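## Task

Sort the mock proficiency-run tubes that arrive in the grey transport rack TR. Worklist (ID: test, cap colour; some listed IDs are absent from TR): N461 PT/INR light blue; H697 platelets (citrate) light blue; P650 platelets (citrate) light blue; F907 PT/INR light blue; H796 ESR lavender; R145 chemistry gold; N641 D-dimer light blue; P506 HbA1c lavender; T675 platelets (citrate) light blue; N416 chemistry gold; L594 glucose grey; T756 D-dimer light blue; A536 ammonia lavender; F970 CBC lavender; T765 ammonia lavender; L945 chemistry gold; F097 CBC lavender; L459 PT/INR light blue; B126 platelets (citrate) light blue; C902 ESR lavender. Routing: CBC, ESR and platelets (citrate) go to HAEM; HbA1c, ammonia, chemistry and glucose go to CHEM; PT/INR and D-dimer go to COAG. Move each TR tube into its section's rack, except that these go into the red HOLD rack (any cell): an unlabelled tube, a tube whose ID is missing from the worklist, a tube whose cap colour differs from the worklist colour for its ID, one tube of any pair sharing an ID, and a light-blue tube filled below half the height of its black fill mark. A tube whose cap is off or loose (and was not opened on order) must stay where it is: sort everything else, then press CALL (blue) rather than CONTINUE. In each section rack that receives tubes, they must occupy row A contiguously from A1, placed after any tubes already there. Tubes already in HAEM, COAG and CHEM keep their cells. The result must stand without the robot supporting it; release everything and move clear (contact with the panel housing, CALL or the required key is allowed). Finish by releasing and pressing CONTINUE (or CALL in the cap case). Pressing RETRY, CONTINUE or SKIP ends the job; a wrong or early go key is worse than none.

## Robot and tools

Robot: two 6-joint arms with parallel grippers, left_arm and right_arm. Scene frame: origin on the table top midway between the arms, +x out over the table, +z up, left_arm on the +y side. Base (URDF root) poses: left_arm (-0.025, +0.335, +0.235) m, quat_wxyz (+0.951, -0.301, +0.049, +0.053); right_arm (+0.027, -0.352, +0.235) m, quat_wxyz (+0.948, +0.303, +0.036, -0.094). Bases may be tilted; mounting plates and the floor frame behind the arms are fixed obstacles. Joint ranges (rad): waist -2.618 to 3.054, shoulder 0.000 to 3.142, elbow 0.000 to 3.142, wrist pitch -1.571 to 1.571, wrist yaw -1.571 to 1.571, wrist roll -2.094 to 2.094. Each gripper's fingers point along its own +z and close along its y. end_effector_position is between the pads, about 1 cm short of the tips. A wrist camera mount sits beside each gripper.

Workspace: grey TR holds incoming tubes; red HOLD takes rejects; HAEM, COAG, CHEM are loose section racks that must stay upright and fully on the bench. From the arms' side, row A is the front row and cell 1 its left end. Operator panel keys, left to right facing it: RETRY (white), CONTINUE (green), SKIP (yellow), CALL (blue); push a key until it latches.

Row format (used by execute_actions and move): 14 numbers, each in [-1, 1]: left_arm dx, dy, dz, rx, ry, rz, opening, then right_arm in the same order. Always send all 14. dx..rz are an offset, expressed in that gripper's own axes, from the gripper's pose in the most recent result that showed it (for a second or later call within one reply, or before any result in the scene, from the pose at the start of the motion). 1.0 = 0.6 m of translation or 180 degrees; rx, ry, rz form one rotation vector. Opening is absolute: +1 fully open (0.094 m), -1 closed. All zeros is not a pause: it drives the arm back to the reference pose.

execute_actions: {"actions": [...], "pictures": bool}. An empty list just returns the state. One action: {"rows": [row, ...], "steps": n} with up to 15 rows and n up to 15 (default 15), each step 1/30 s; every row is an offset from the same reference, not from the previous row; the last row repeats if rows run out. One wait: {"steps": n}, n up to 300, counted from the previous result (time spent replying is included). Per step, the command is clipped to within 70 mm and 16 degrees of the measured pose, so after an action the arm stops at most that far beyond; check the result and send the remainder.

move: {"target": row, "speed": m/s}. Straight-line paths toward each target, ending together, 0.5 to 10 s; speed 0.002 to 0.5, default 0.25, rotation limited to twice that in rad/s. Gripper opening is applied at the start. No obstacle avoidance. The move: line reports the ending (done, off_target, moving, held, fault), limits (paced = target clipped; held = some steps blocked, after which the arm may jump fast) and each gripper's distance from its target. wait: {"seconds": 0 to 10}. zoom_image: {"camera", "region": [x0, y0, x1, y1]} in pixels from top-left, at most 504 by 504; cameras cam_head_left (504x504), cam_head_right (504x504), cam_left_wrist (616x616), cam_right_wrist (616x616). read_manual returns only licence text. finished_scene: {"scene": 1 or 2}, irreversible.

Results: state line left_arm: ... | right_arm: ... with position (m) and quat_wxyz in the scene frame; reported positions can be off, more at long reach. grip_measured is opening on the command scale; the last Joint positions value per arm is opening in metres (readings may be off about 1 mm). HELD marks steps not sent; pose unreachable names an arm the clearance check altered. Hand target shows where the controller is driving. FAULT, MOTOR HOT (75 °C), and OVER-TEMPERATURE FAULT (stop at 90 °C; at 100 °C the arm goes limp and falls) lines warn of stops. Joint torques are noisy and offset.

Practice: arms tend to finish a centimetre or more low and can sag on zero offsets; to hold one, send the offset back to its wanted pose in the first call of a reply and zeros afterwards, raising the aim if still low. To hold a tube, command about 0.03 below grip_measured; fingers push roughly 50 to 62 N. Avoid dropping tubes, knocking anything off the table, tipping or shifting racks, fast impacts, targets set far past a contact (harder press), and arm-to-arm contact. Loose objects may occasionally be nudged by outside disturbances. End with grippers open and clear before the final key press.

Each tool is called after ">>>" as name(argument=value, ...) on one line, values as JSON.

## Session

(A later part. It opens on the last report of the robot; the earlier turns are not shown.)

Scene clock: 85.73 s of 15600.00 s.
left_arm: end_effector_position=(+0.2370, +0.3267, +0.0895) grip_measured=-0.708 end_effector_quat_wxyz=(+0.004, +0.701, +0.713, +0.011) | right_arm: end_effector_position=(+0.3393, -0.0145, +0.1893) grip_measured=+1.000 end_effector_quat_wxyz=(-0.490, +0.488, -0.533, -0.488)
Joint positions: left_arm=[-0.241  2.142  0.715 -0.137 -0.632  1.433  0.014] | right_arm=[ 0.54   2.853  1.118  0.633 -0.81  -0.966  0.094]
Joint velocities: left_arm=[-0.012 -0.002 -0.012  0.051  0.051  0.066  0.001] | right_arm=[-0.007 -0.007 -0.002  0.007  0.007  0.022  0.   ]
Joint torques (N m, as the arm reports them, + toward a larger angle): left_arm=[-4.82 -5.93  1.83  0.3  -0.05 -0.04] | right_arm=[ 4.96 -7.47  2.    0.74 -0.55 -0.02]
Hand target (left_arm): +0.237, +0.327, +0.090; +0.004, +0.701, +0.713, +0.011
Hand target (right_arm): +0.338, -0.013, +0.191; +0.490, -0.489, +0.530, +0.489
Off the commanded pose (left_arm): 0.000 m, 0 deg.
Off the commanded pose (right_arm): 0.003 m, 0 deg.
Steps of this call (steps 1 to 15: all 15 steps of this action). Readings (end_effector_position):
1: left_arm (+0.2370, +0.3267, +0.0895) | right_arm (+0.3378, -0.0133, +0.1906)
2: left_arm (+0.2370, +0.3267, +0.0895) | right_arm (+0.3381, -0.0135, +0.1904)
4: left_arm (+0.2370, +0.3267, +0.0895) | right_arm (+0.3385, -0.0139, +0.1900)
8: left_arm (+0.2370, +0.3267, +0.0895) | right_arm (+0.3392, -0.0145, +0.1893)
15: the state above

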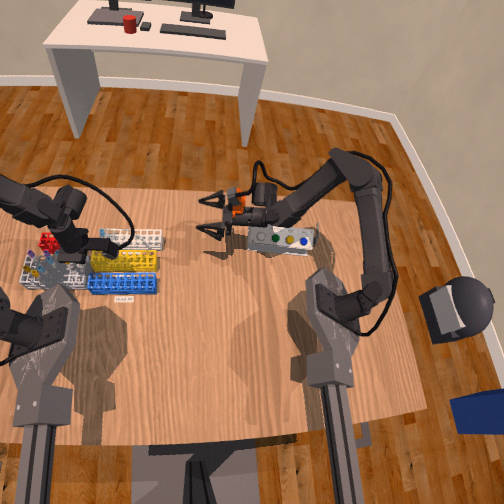

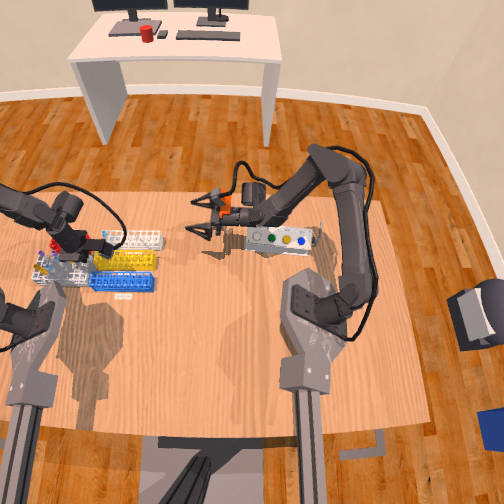

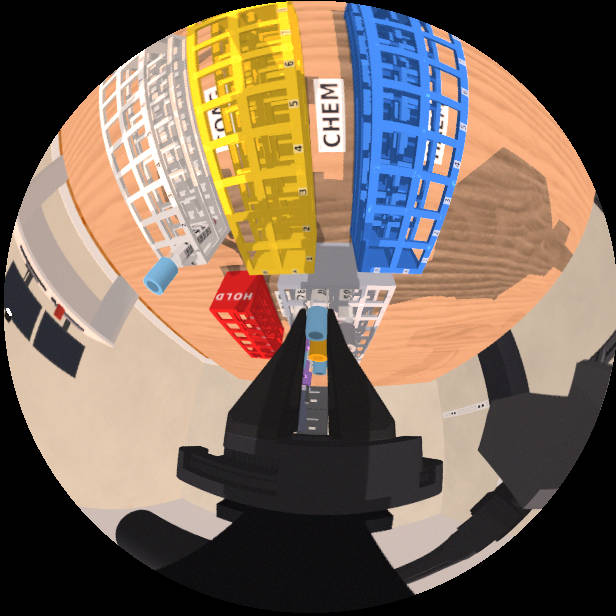

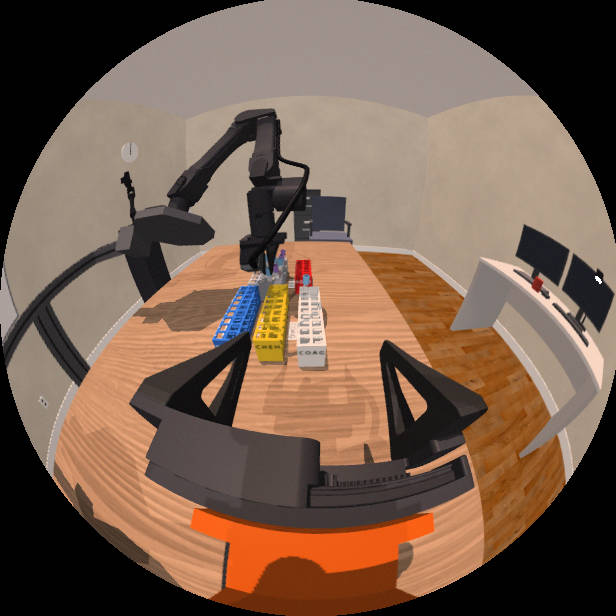

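>>> execute_actions(actions=[{"rows":[[0,0,0,0,0,0,-0.74,-0.006,0.004,0.004,0,0,0,1]],"steps":8}], pictures=false)

>>> move(target=[0,0.006,-0.2,0,0,0,-0.74,-0.006,0.004,0.004,0,0,0,1], speed=0.08)

>>> zoom_image(camera="cam_left_wrist", region=[250, 210, 390, 350])

>>> zoom_image(camera="cam_head_left", region=[30, 200, 120, 290])

>>> zoom_image(camera="cam_right_wrist", region=[230, 200, 320, 290])

Scene clock: 91.97 s of 15600.00 s.
left_arm: end_effector_position=(+0.2370, +0.3267, +0.0895) grip_measured=-0.723 end_effector_quat_wxyz=(+0.004, +0.701, +0.713, +0.011) | right_arm: end_effector_position=(+0.3413, -0.0146, +0.1887) grip_measured=+1.000 end_effector_quat_wxyz=(-0.490, +0.485, -0.538, -0.486)
Joint positions: left_arm=[-0.241  2.142  0.715 -0.137 -0.632  1.433  0.013] | right_arm=[ 0.54   2.853  1.118  0.64  -0.802 -0.955  0.094]
Joint velocities: left_arm=[ 0.007 -0.007  0.007  0.037 -0.095  0.066 -0.001] | right_arm=[ 0.002  0.002 -0.012  0.037  0.066  0.007  0.   ]
Joint torques (N m, as the arm reports them, + toward a larger angle): left_arm=[-4.65 -5.94  1.91  0.29 -0.02 -0.03] | right_arm=[ 5.56 -7.74  1.58  0.82 -0.54  0.05]
Hand target (left_arm): +0.237, +0.327, +0.090; +0.004, +0.701, +0.713, +0.011
Hand target (right_arm): +0.337, -0.012, +0.193; +0.490, -0.488, +0.533, +0.488
Off the commanded pose (left_arm): 0.000 m, 0 deg.
Off the commanded pose (right_arm): 0.006 m, 1 deg.
Steps of this call (steps 1 to 90: nothing new was sent; then 2.97 s passed at rest; steps 91 to 98: all 8 steps of this action). Readings (end_effector_position):
91: left_arm (+0.2370, +0.3267, +0.0895) | right_arm (+0.3395, -0.0145, +0.1891)
92: left_arm (+0.2370, +0.3267, +0.0895) | right_arm (+0.3399, -0.0145, +0.1889)
94: left_arm (+0.2370, +0.3267, +0.0895) | right_arm (+0.3406, -0.0146, +0.1889)
98: the state above

Scene clock: 94.27 s of 15600.00 s.
left_arm: end_effector_position=(+0.2349, +0.3297, +0.2000) grip_measured=-0.723 end_effector_quat_wxyz=(-0.009, +0.703, +0.711, +0.015) | right_arm: end_effector_position=(+0.3447, -0.0156, +0.1874) grip_measured=+1.000 end_effector_quat_wxyz=(-0.489, +0.480, -0.545, -0.483)
Joint positions: left_arm=[-0.487  1.879  0.87  -0.758 -0.628  1.12   0.013] | right_arm=[ 0.537  2.853  1.118  0.65  -0.79  -0.94   0.094]
Joint velocities: left_arm=[-0.002  0.002  0.002 -0.066  0.007  0.022  0.001] | right_arm=[-0.002 -0.012  0.012  0.037  0.007 -0.022  0.   ]
Joint torques (N m, as the arm reports them, + toward a larger angle): left_arm=[-5.65 -6.42  5.15  0.    0.08 -0.05] | right_arm=[ 5.88 -7.74  1.5   0.83 -0.56  0.03]
Hand target (left_arm): +0.239, +0.325, +0.210; +0.006, +0.701, +0.713, +0.011
Hand target (right_arm): +0.339, -0.012, +0.192; +0.490, -0.485, +0.539, +0.485
Off the commanded pose (left_arm): 0.011 m, 2 deg.
Off the commanded pose (right_arm): 0.008 m, 1 deg.
move: off_target (left_arm)

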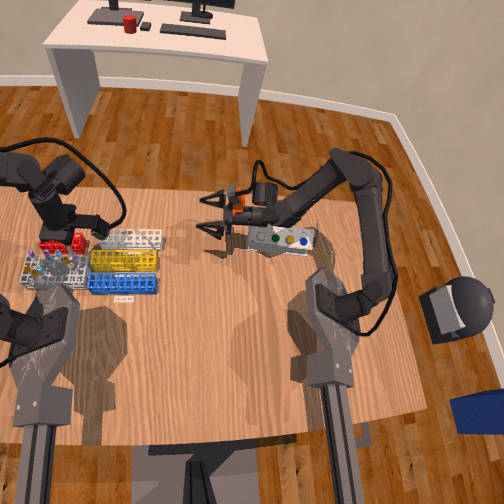

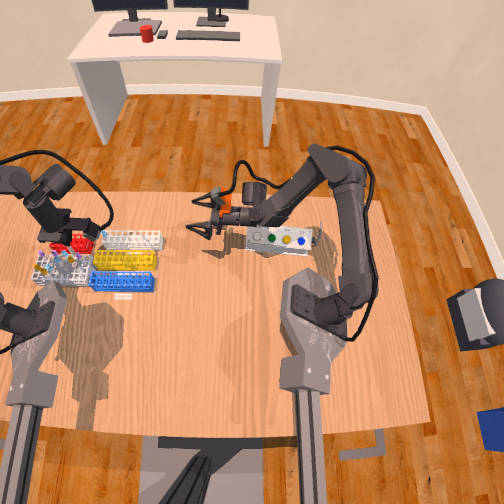

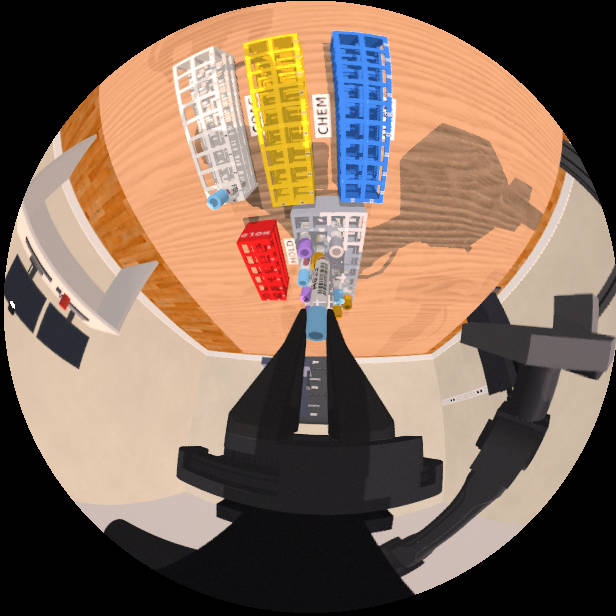

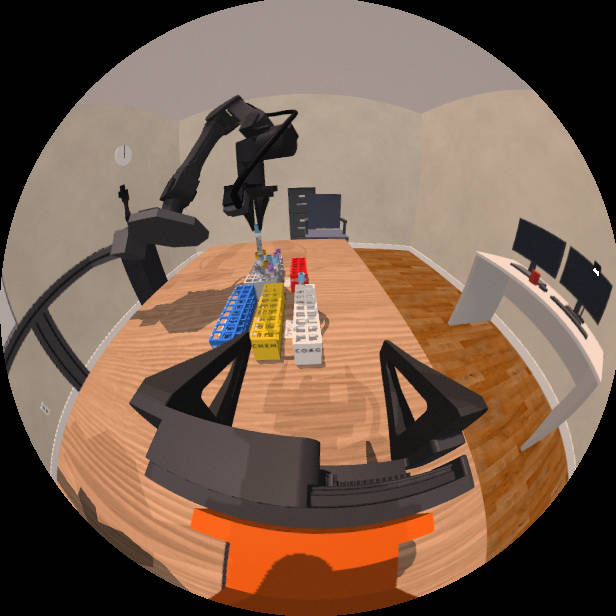

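Region (250, 210, 390, 350) of cam_left_wrist's 616x616 image, scaled by 3.600, with more detail than that image has.

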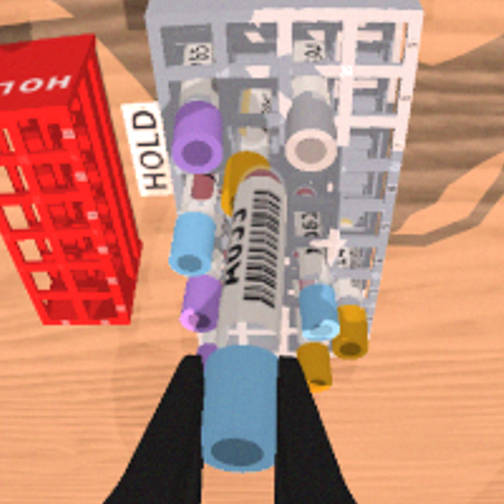

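Region (30, 200, 120, 290) of cam_head_left's 504x504 image, scaled by 5.600, with more detail than that image has.

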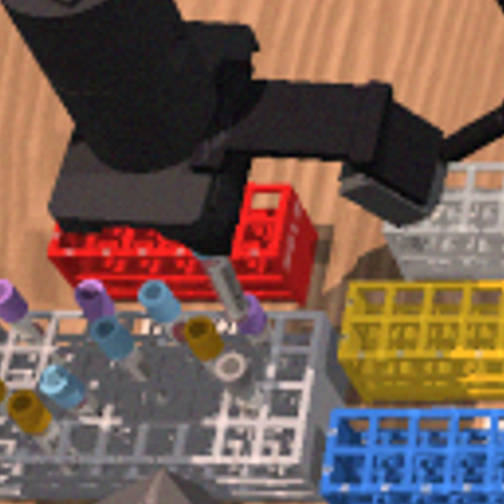

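Region (230, 200, 320, 290) of cam_right_wrist's 616x616 image, scaled by 5.600, with more detail than that image has.

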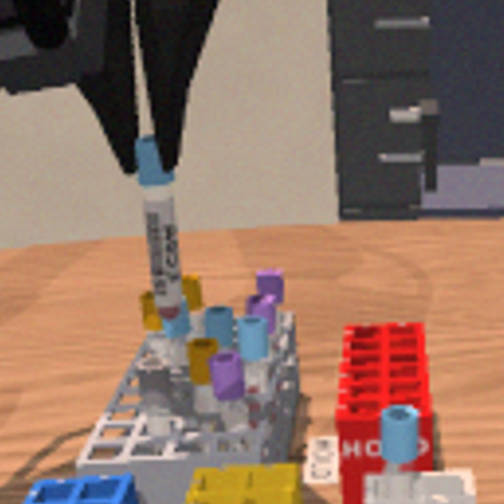

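>>> move(target=[0.06,0.14,-0.01,0.003,-0.011,0.004,-0.74,0,0,0,0,0.006,0,1], speed=0.1)

>>> move(target=[0,0,0.075,0,0,0,-0.74,0,0,0,0,0.006,0,1], speed=0.08)

>>> zoom_image(camera="cam_left_wrist", region=[240, 190, 400, 350])

>>> zoom_image(camera="cam_head_left", region=[30, 200, 120, 290])

Scene clock: 109.37 s of 15600.00 s.
left_arm: end_effector_position=(+0.3200, +0.3687, +0.2085) grip_measured=-0.723 end_effector_quat_wxyz=(+0.004, +0.700, +0.714, +0.010) | right_arm: end_effector_position=(+0.3467, -0.0170, +0.1827) grip_measured=+1.000 end_effector_quat_wxyz=(-0.485, +0.480, -0.555, -0.476)
Joint positions: left_arm=[-0.318  1.976  1.203 -0.849 -0.629  1.334  0.013] | right_arm=[ 0.533  2.853  1.118  0.643 -0.768 -0.94   0.094]
Joint velocities: left_arm=[ 0.002 -0.012  0.002  0.051 -0.007  0.037  0.   ] | right_arm=[-0.002 -0.007  0.007  0.007  0.037 -0.066  0.   ]
Joint torques (N m, as the arm reports them, + toward a larger angle): left_arm=[-5.4  -5.27  5.44  0.03  0.06  0.07] | right_arm=[ 5.28 -8.32  1.97  0.65 -0.55 -0.03]
Hand target (left_arm): +0.319, +0.366, +0.207; -0.001, +0.707, +0.707, -0.000
Hand target (right_arm): +0.345, -0.016, +0.187; +0.484, -0.484, +0.550, +0.478
Off the commanded pose (left_arm): 0.003 m, 2 deg.
Off the commanded pose (right_arm): 0.005 m, 1 deg.
After step 90, 10.63 s passed at rest.
move: done

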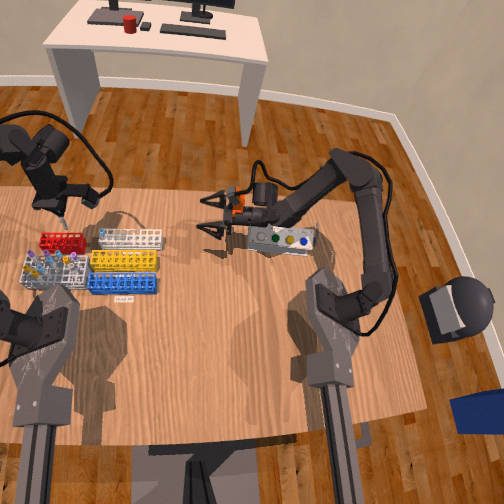

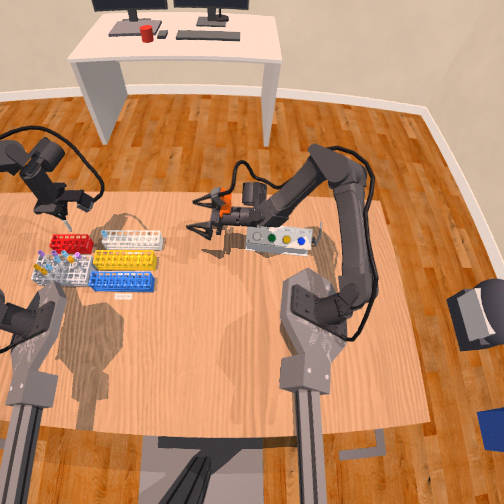

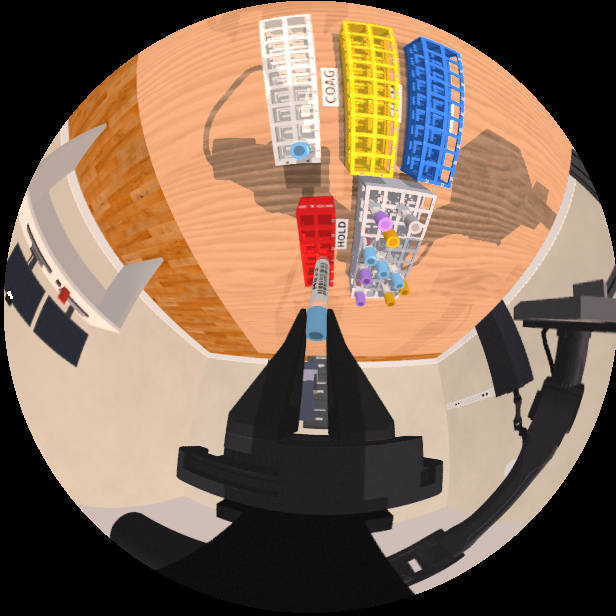

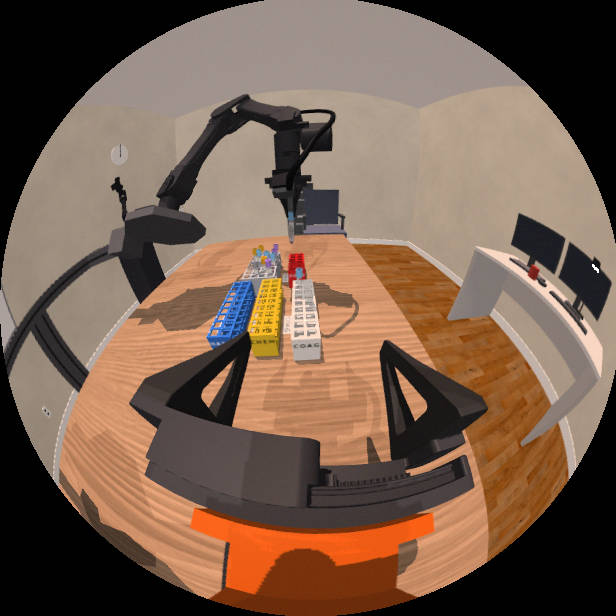

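Scene clock: 110.47 s of 15600.00 s.
left_arm: end_effector_position=(+0.3245, +0.3726, +0.1698) grip_measured=-0.723 end_effector_quat_wxyz=(+0.009, +0.695, +0.719, +0.014) | right_arm: end_effector_position=(+0.3485, -0.0182, +0.1781) grip_measured=+1.000 end_effector_quat_wxyz=(-0.481, +0.480, -0.564, -0.469)
Joint positions: left_arm=[-0.24   2.023  1.137 -0.664 -0.631  1.424  0.013] | right_arm=[ 0.53   2.853  1.118  0.637 -0.746 -0.94   0.094]
Joint velocities: left_arm=[ 0.007  0.002 -0.022 -0.051  0.051 -0.022 -0.001] | right_arm=[ 0.002  0.007 -0.007 -0.022  0.007 -0.051  0.   ]
Joint torques (N m, as the arm reports them, + toward a larger angle): left_arm=[-5.58 -6.01  2.68  0.44 -0.03  0.07] | right_arm=[ 5.26 -8.18  2.08  0.66 -0.56 -0.04]
Hand target (left_arm): +0.320, +0.369, +0.163; +0.003, +0.700, +0.714, +0.010
Hand target (right_arm): +0.347, -0.017, +0.183; +0.480, -0.484, +0.559, +0.472
Off the commanded pose (left_arm): 0.008 m, 1 deg.
Off the commanded pose (right_arm): 0.005 m, 1 deg.
move: done

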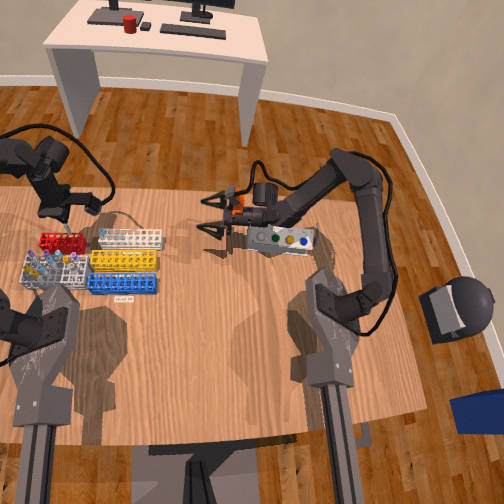

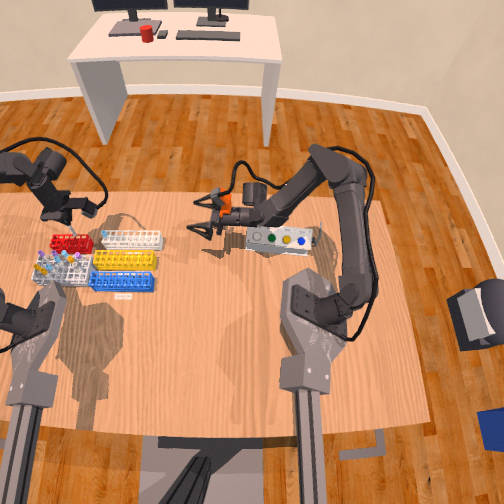

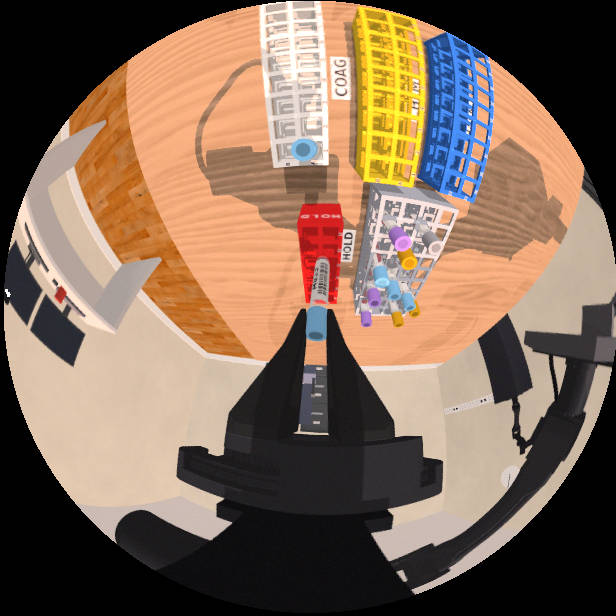

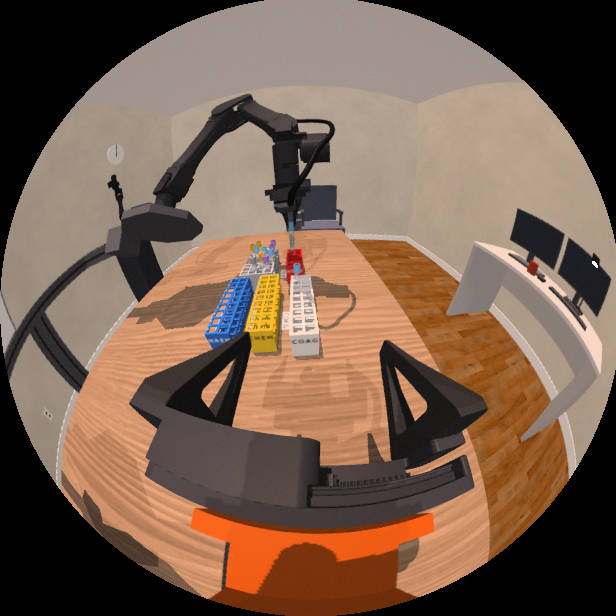

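Region (240, 190, 400, 350) of cam_left_wrist's 616x616 image, scaled by 3.150, with more detail than that image has.

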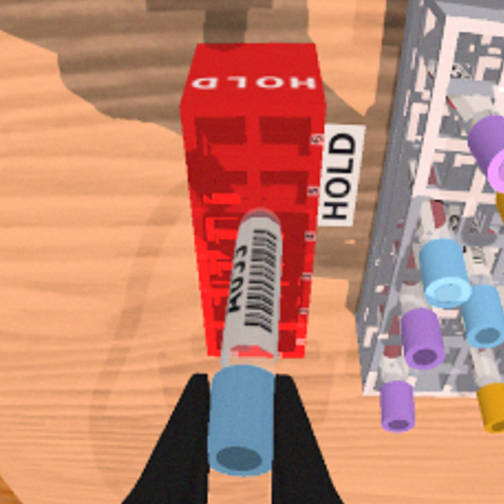

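Region (30, 200, 120, 290) of cam_head_left's 504x504 image, scaled by 5.600, with more detail than that image has.

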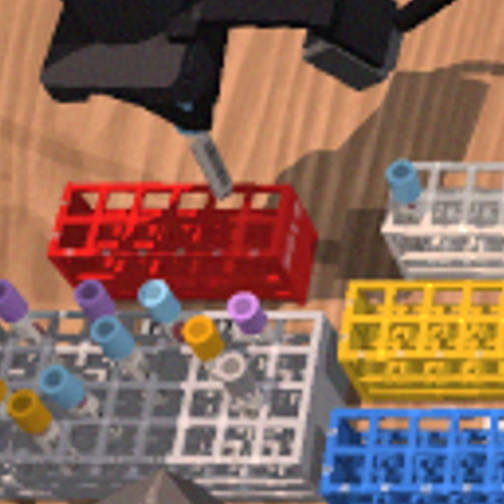

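>>> move(target=[-0.006,-0.023,0.04,0.003,0,0.005,-0.74,0,0,0,0,-0.006,0,1], speed=0.05)

>>> zoom_image(camera="cam_left_wrist", region=[260, 200, 380, 320])

>>> zoom_image(camera="cam_head_left", region=[40, 210, 100, 270])

Scene clock: 116.80 s of 15600.00 s.
left_arm: end_effector_position=(+0.3177, +0.3732, +0.1536) grip_measured=-0.723 end_effector_quat_wxyz=(+0.012, +0.695, +0.719, +0.017) | right_arm: end_effector_position=(+0.3527, -0.0211, +0.1769) grip_measured=+1.000 end_effector_quat_wxyz=(-0.485, +0.476, -0.567, -0.466)
Joint positions: left_arm=[-0.213  2.023  1.068 -0.563 -0.631  1.463  0.013] | right_arm=[ 0.519  2.853  1.118  0.647 -0.745 -0.94   0.094]
Joint velocities: left_arm=[-0.007  0.022  0.017  0.022  0.022  0.022 -0.001] | right_arm=[-0.012  0.002 -0.007 -0.051  0.066  0.051  0.   ]
Joint torques (N m, as the arm reports them, + toward a larger angle): left_arm=[-5.32 -5.44  2.46  0.49  0.01  0.02] | right_arm=[ 4.94 -6.81  2.19  0.81 -0.72  0.  ]
Hand target (left_arm): +0.311, +0.369, +0.146; +0.005, +0.701, +0.713, +0.010
Hand target (right_arm): +0.349, -0.018, +0.178; +0.486, -0.476, +0.560, +0.474
Off the commanded pose (left_arm): 0.011 m, 1 deg.
Off the commanded pose (right_arm): 0.005 m, 1 deg.
After step 90, 2.30 s passed at rest.
move: off_target (left_arm)

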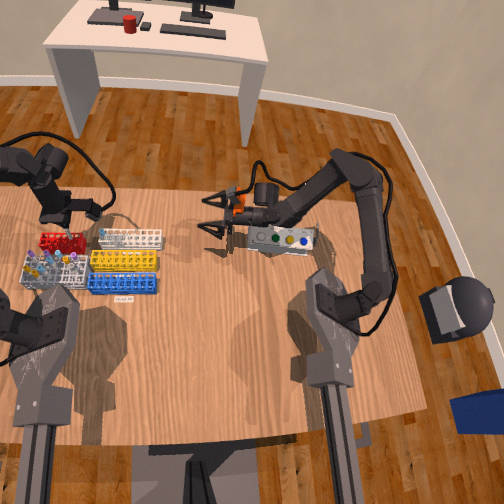

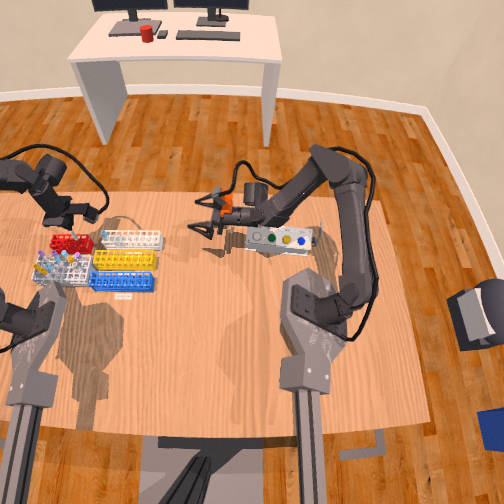

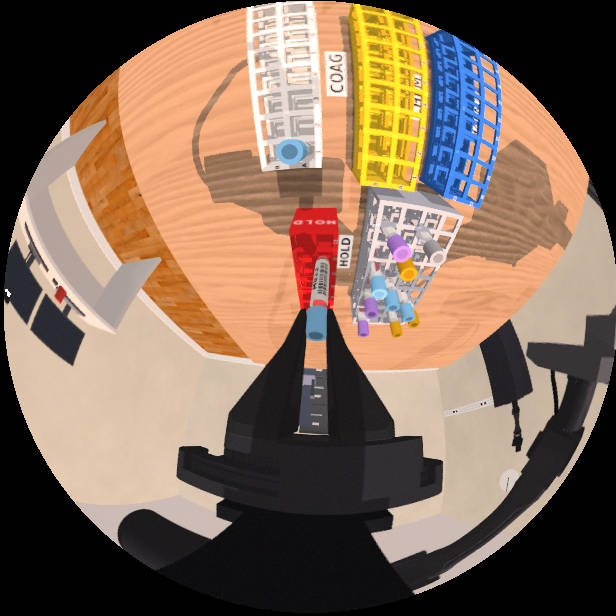

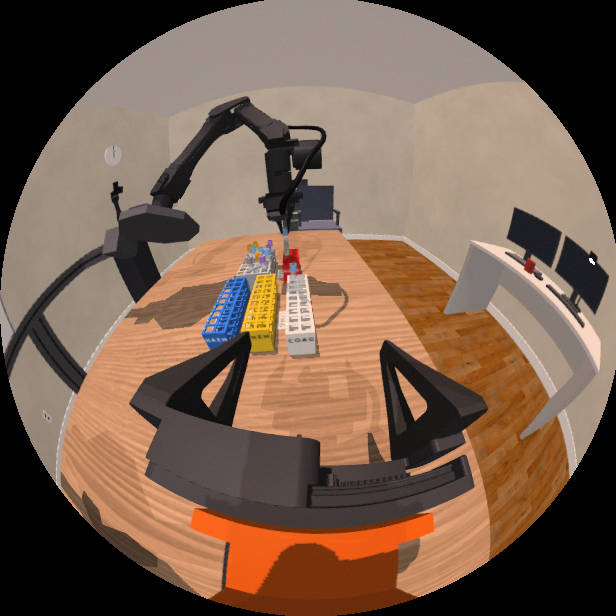

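Region (260, 200, 380, 320) of cam_left_wrist's 616x616 image, scaled by 4.200, with more detail than that image has.

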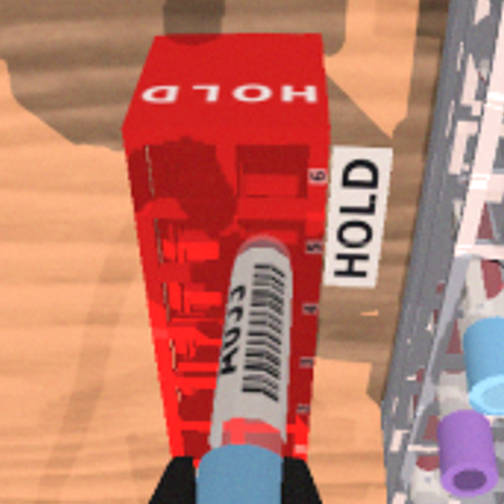

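Region (40, 210, 100, 270) of cam_head_left's 504x504 image, scaled by 8.400, with more detail than that image has.

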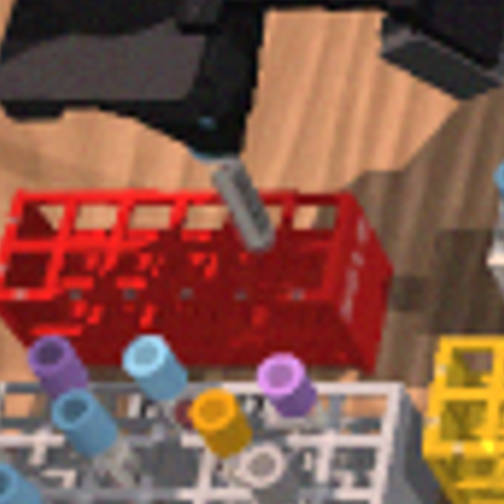

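>>> move(target=[0.004,-0.014,0.03,0.006,0,0.005,-0.74,0,0,0,0,0,0,1], speed=0.04)

>>> zoom_image(camera="cam_left_wrist", region=[260, 200, 380, 320])

>>> zoom_image(camera="cam_head_left", region=[40, 210, 100, 270])

Scene clock: 123.70 s of 15600.00 s.
left_arm: end_effector_position=(+0.3161, +0.3805, +0.1438) grip_measured=-0.723 end_effector_quat_wxyz=(+0.011, +0.693, +0.720, +0.018) | right_arm: end_effector_position=(+0.3542, -0.0225, +0.1754) grip_measured=+1.000 end_effector_quat_wxyz=(-0.484, +0.474, -0.570, -0.465)
Joint positions: left_arm=[-0.179  2.023  1.046 -0.516 -0.631  1.503  0.013] | right_arm=[ 0.514  2.853  1.118  0.647 -0.741 -0.94   0.094]
Joint velocities: left_arm=[-0.007 -0.002 -0.012  0.037  0.037  0.007 -0.   ] | right_arm=[-0.002  0.007  0.007  0.022 -0.051 -0.022  0.   ]
Joint torques (N m, as the arm reports them, + toward a larger angle): left_arm=[-5.16 -5.28  2.23  0.49  0.    0.07] | right_arm=[ 4.99 -7.51  2.04  0.75 -0.56 -0.03]
Hand target (left_arm): +0.310, +0.376, +0.136; +0.005, +0.700, +0.714, +0.011
Hand target (right_arm): +0.353, -0.021, +0.177; +0.485, -0.476, +0.567, +0.466
Off the commanded pose (left_arm): 0.012 m, 2 deg.
Off the commanded pose (right_arm): 0.003 m, 0 deg.
After step 90, 3.13 s passed at rest.
move: off_target (left_arm)

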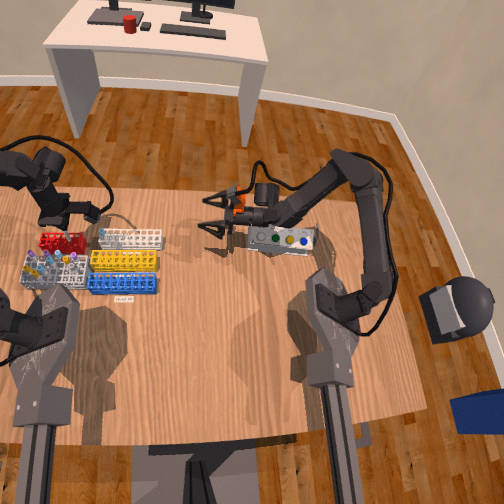

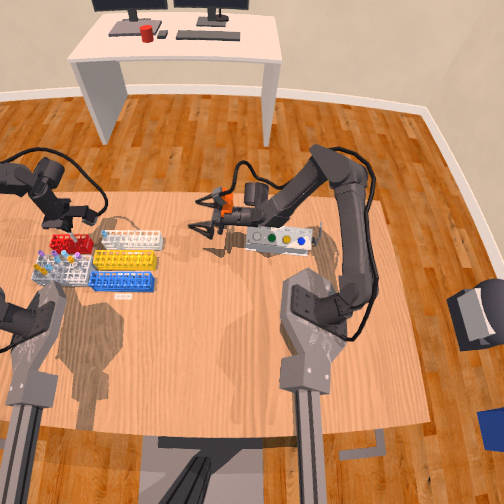

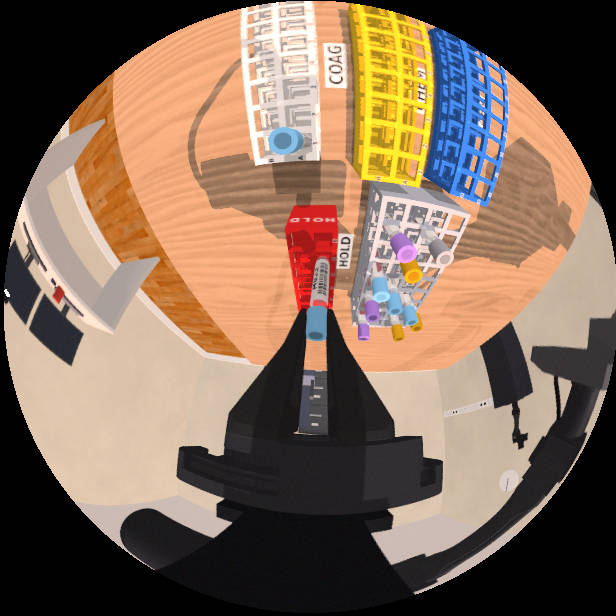

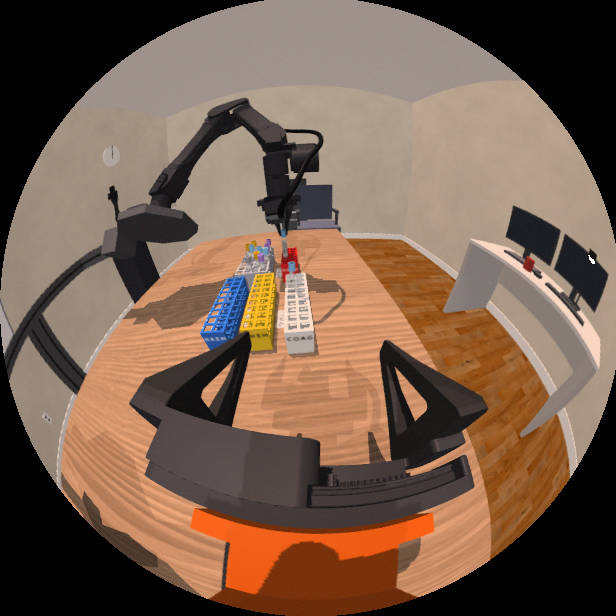

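Region (260, 200, 380, 320) of cam_left_wrist's 616x616 image, scaled by 4.200, with more detail than that image has.

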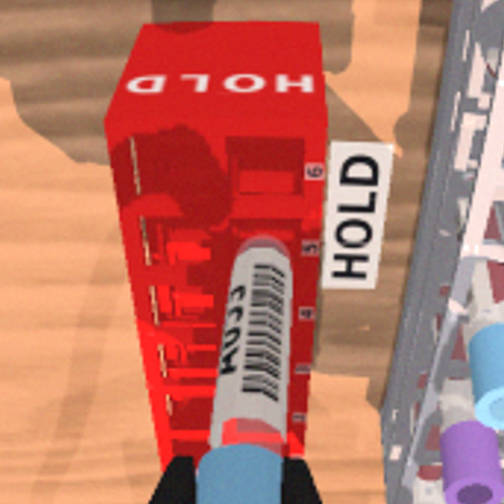

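Region (40, 210, 100, 270) of cam_head_left's 504x504 image, scaled by 8.400, with more detail than that image has.

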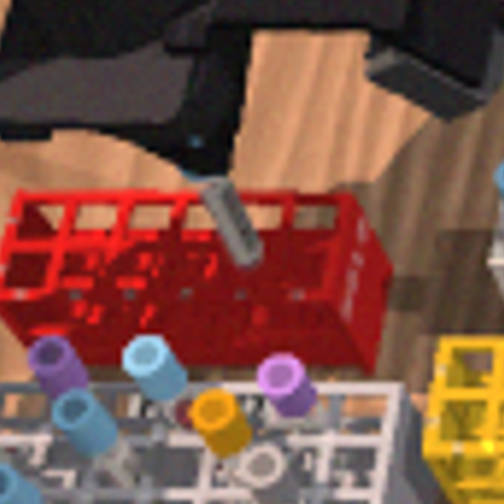

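>>> move(target=[-0.01,-0.017,0.088,0.006,0,0.005,-0.74,0,0,0,0,0,0,1], speed=0.03)

>>> zoom_image(camera="cam_left_wrist", region=[240, 200, 400, 360])

Scene clock: 129.47 s of 15600.00 s.
left_arm: end_effector_position=(+0.3122, +0.3788, +0.0953) grip_measured=-0.728 end_effector_quat_wxyz=(+0.008, +0.694, +0.720, +0.015) | right_arm: end_effector_position=(+0.3558, -0.0240, +0.1738) grip_measured=+1.000 end_effector_quat_wxyz=(-0.484, +0.473, -0.573, -0.463)
Joint positions: left_arm=[-0.098  2.133  1.    -0.314 -0.624  1.595  0.013] | right_arm=[ 0.509  2.853  1.118  0.647 -0.737 -0.94   0.094]
Joint velocities: left_arm=[ 0.007  0.007 -0.002  0.007 -0.022  0.022 -0.001] | right_arm=[-0.002  0.002 -0.012  0.051  0.022 -0.066  0.   ]
Joint torques (N m, as the arm reports them, + toward a larger angle): left_arm=[-5.64 -6.25  1.77  0.45  0.01  0.01] | right_arm=[ 4.98 -7.54  2.09  0.74 -0.58  0.01]
Hand target (left_arm): +0.307, +0.375, +0.090; +0.004, +0.699, +0.715, +0.011
Hand target (right_arm): +0.354, -0.023, +0.175; +0.484, -0.474, +0.570, +0.465
Off the commanded pose (left_arm): 0.007 m, 1 deg.
Off the commanded pose (right_arm): 0.003 m, 0 deg.
After step 90, 0.13 s passed at rest.
move: done

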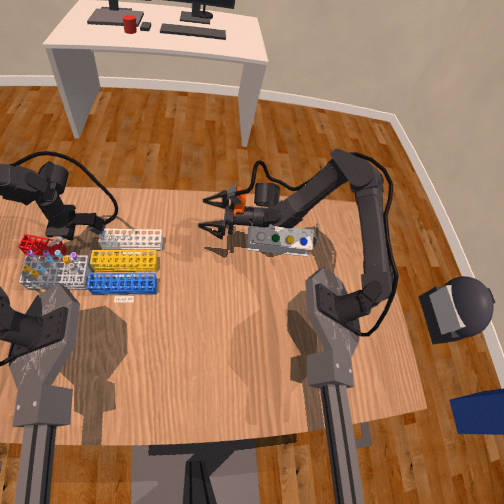

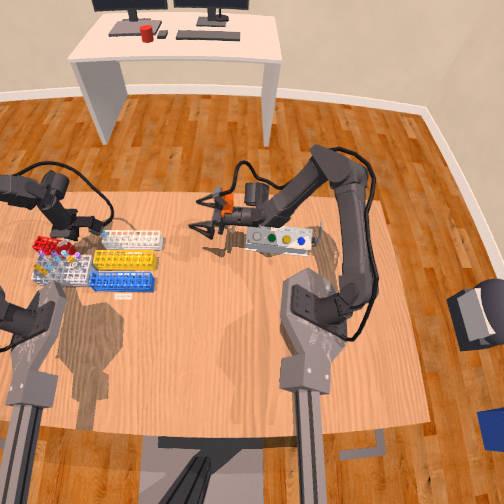

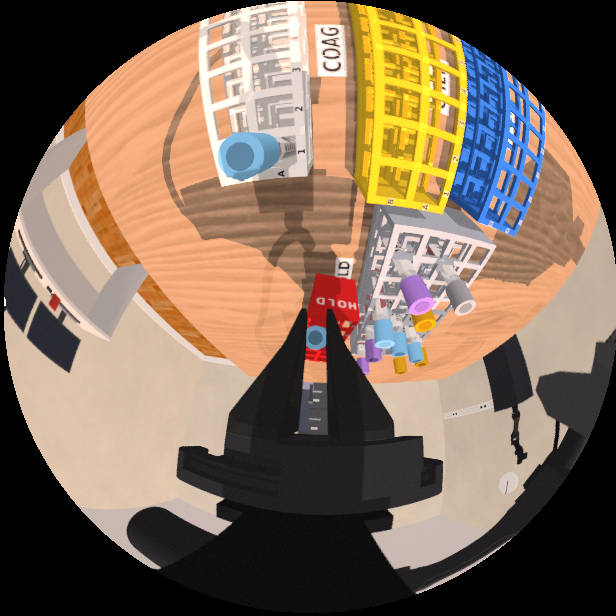

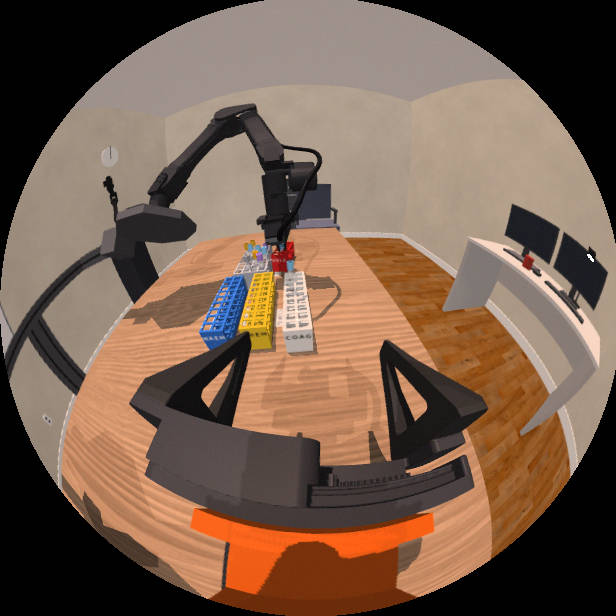

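Region (240, 200, 400, 360) of cam_left_wrist's 616x616 image, scaled by 3.150, with more detail than that image has.

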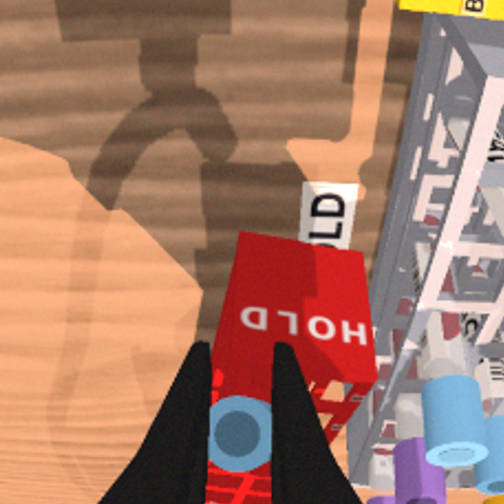

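>>> move(target=[0,0.008,-0.07,0,0,0,-0.75,-0.03,0.02,0.02,-0.02,-0.03,0,1], speed=0.04)

>>> zoom_image(camera="cam_head_right", region=[20, 200, 110, 290])

>>> zoom_image(camera="cam_left_wrist", region=[240, 230, 400, 390])

Scene clock: 136.47 s of 15600.00 s.
left_arm: end_effector_position=(+0.3086, +0.3786, +0.1257) grip_measured=-0.735 end_effector_quat_wxyz=(-0.001, +0.694, +0.720, +0.008) | right_arm: end_effector_position=(+0.3430, -0.0174, +0.1808) grip_measured=+1.000 end_effector_quat_wxyz=(-0.482, +0.463, -0.554, -0.497)
Joint positions: left_arm=[-0.153  2.067  1.031 -0.477 -0.631  1.512  0.012] | right_arm=[ 0.519  2.876  1.118  0.671 -0.808 -0.904  0.094]
Joint velocities: left_arm=[-0.012 -0.012 -0.017 -0.037  0.037  0.007 -0.001] | right_arm=[-0.007  0.002 -0.017  0.007  0.022  0.037  0.   ]
Joint torques (N m, as the arm reports them, + toward a larger angle): left_arm=[-6.88 -8.58  4.42  0.07 -0.02 -0.08] | right_arm=[ 5.98 -6.78  4.34  0.83 -0.82  0.04]
Hand target (left_arm): +0.316, +0.379, +0.137; +0.008, +0.693, +0.720, +0.015
Hand target (right_arm): +0.346, -0.009, +0.191; +0.495, -0.466, +0.535, +0.502
Off the commanded pose (left_arm): 0.014 m, 1 deg.
Off the commanded pose (right_arm): 0.014 m, 3 deg.
After step 90, 2.30 s passed at rest.
move: off_target (left_arm, right_arm)

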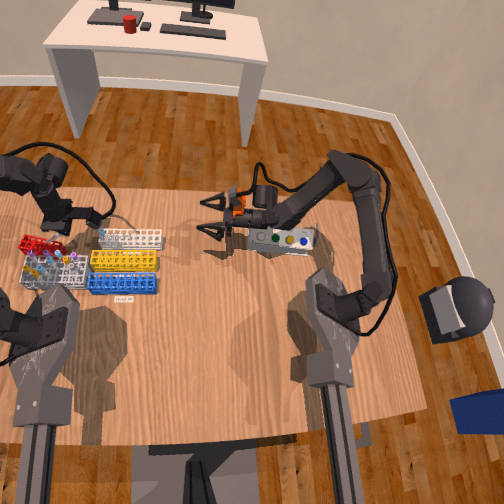

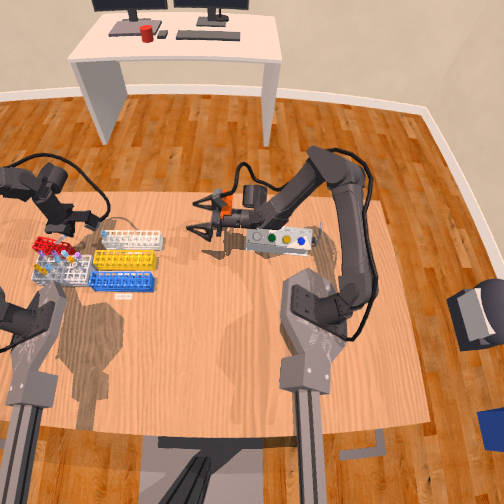

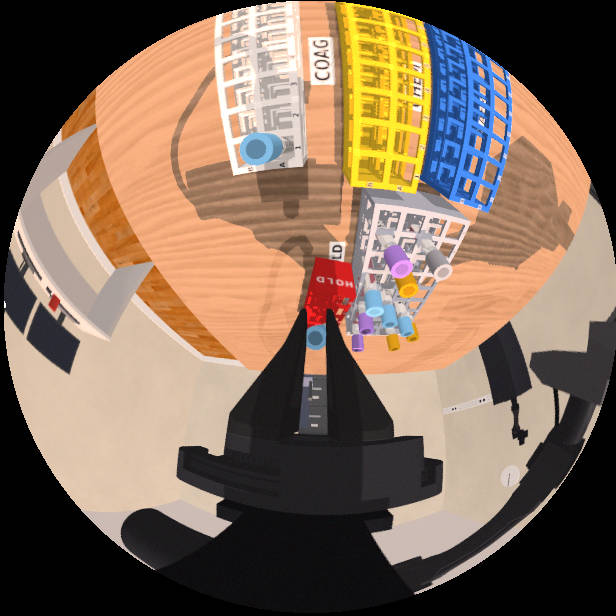

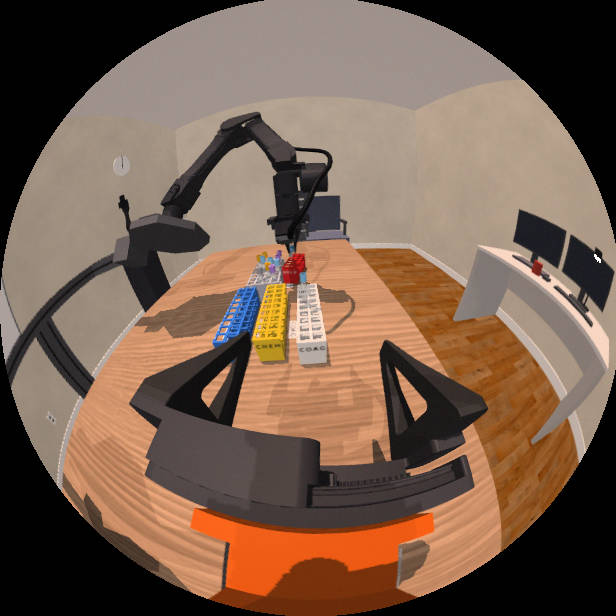

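Region (20, 200, 110, 290) of cam_head_right's 504x504 image, scaled by 5.600, with more detail than that image has.

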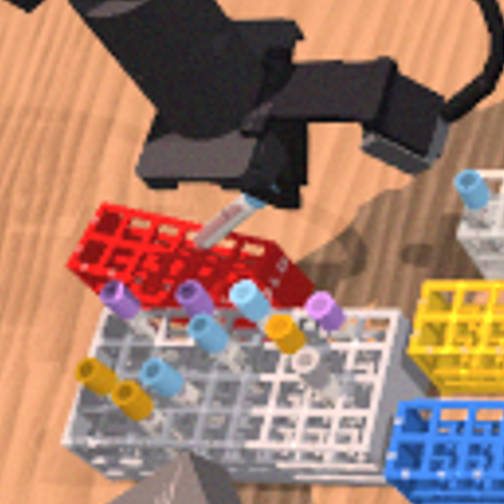

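Region (240, 230, 400, 390) of cam_left_wrist's 616x616 image, scaled by 3.150, with more detail than that image has.

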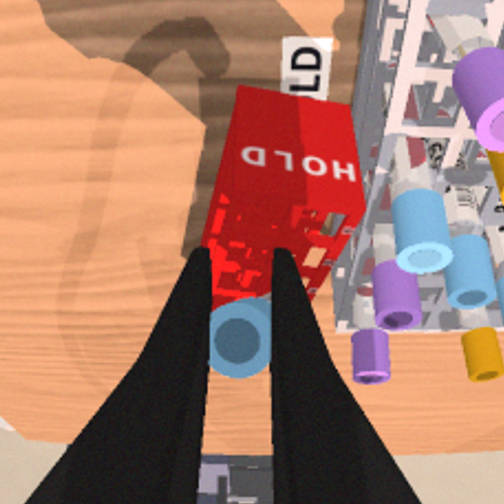

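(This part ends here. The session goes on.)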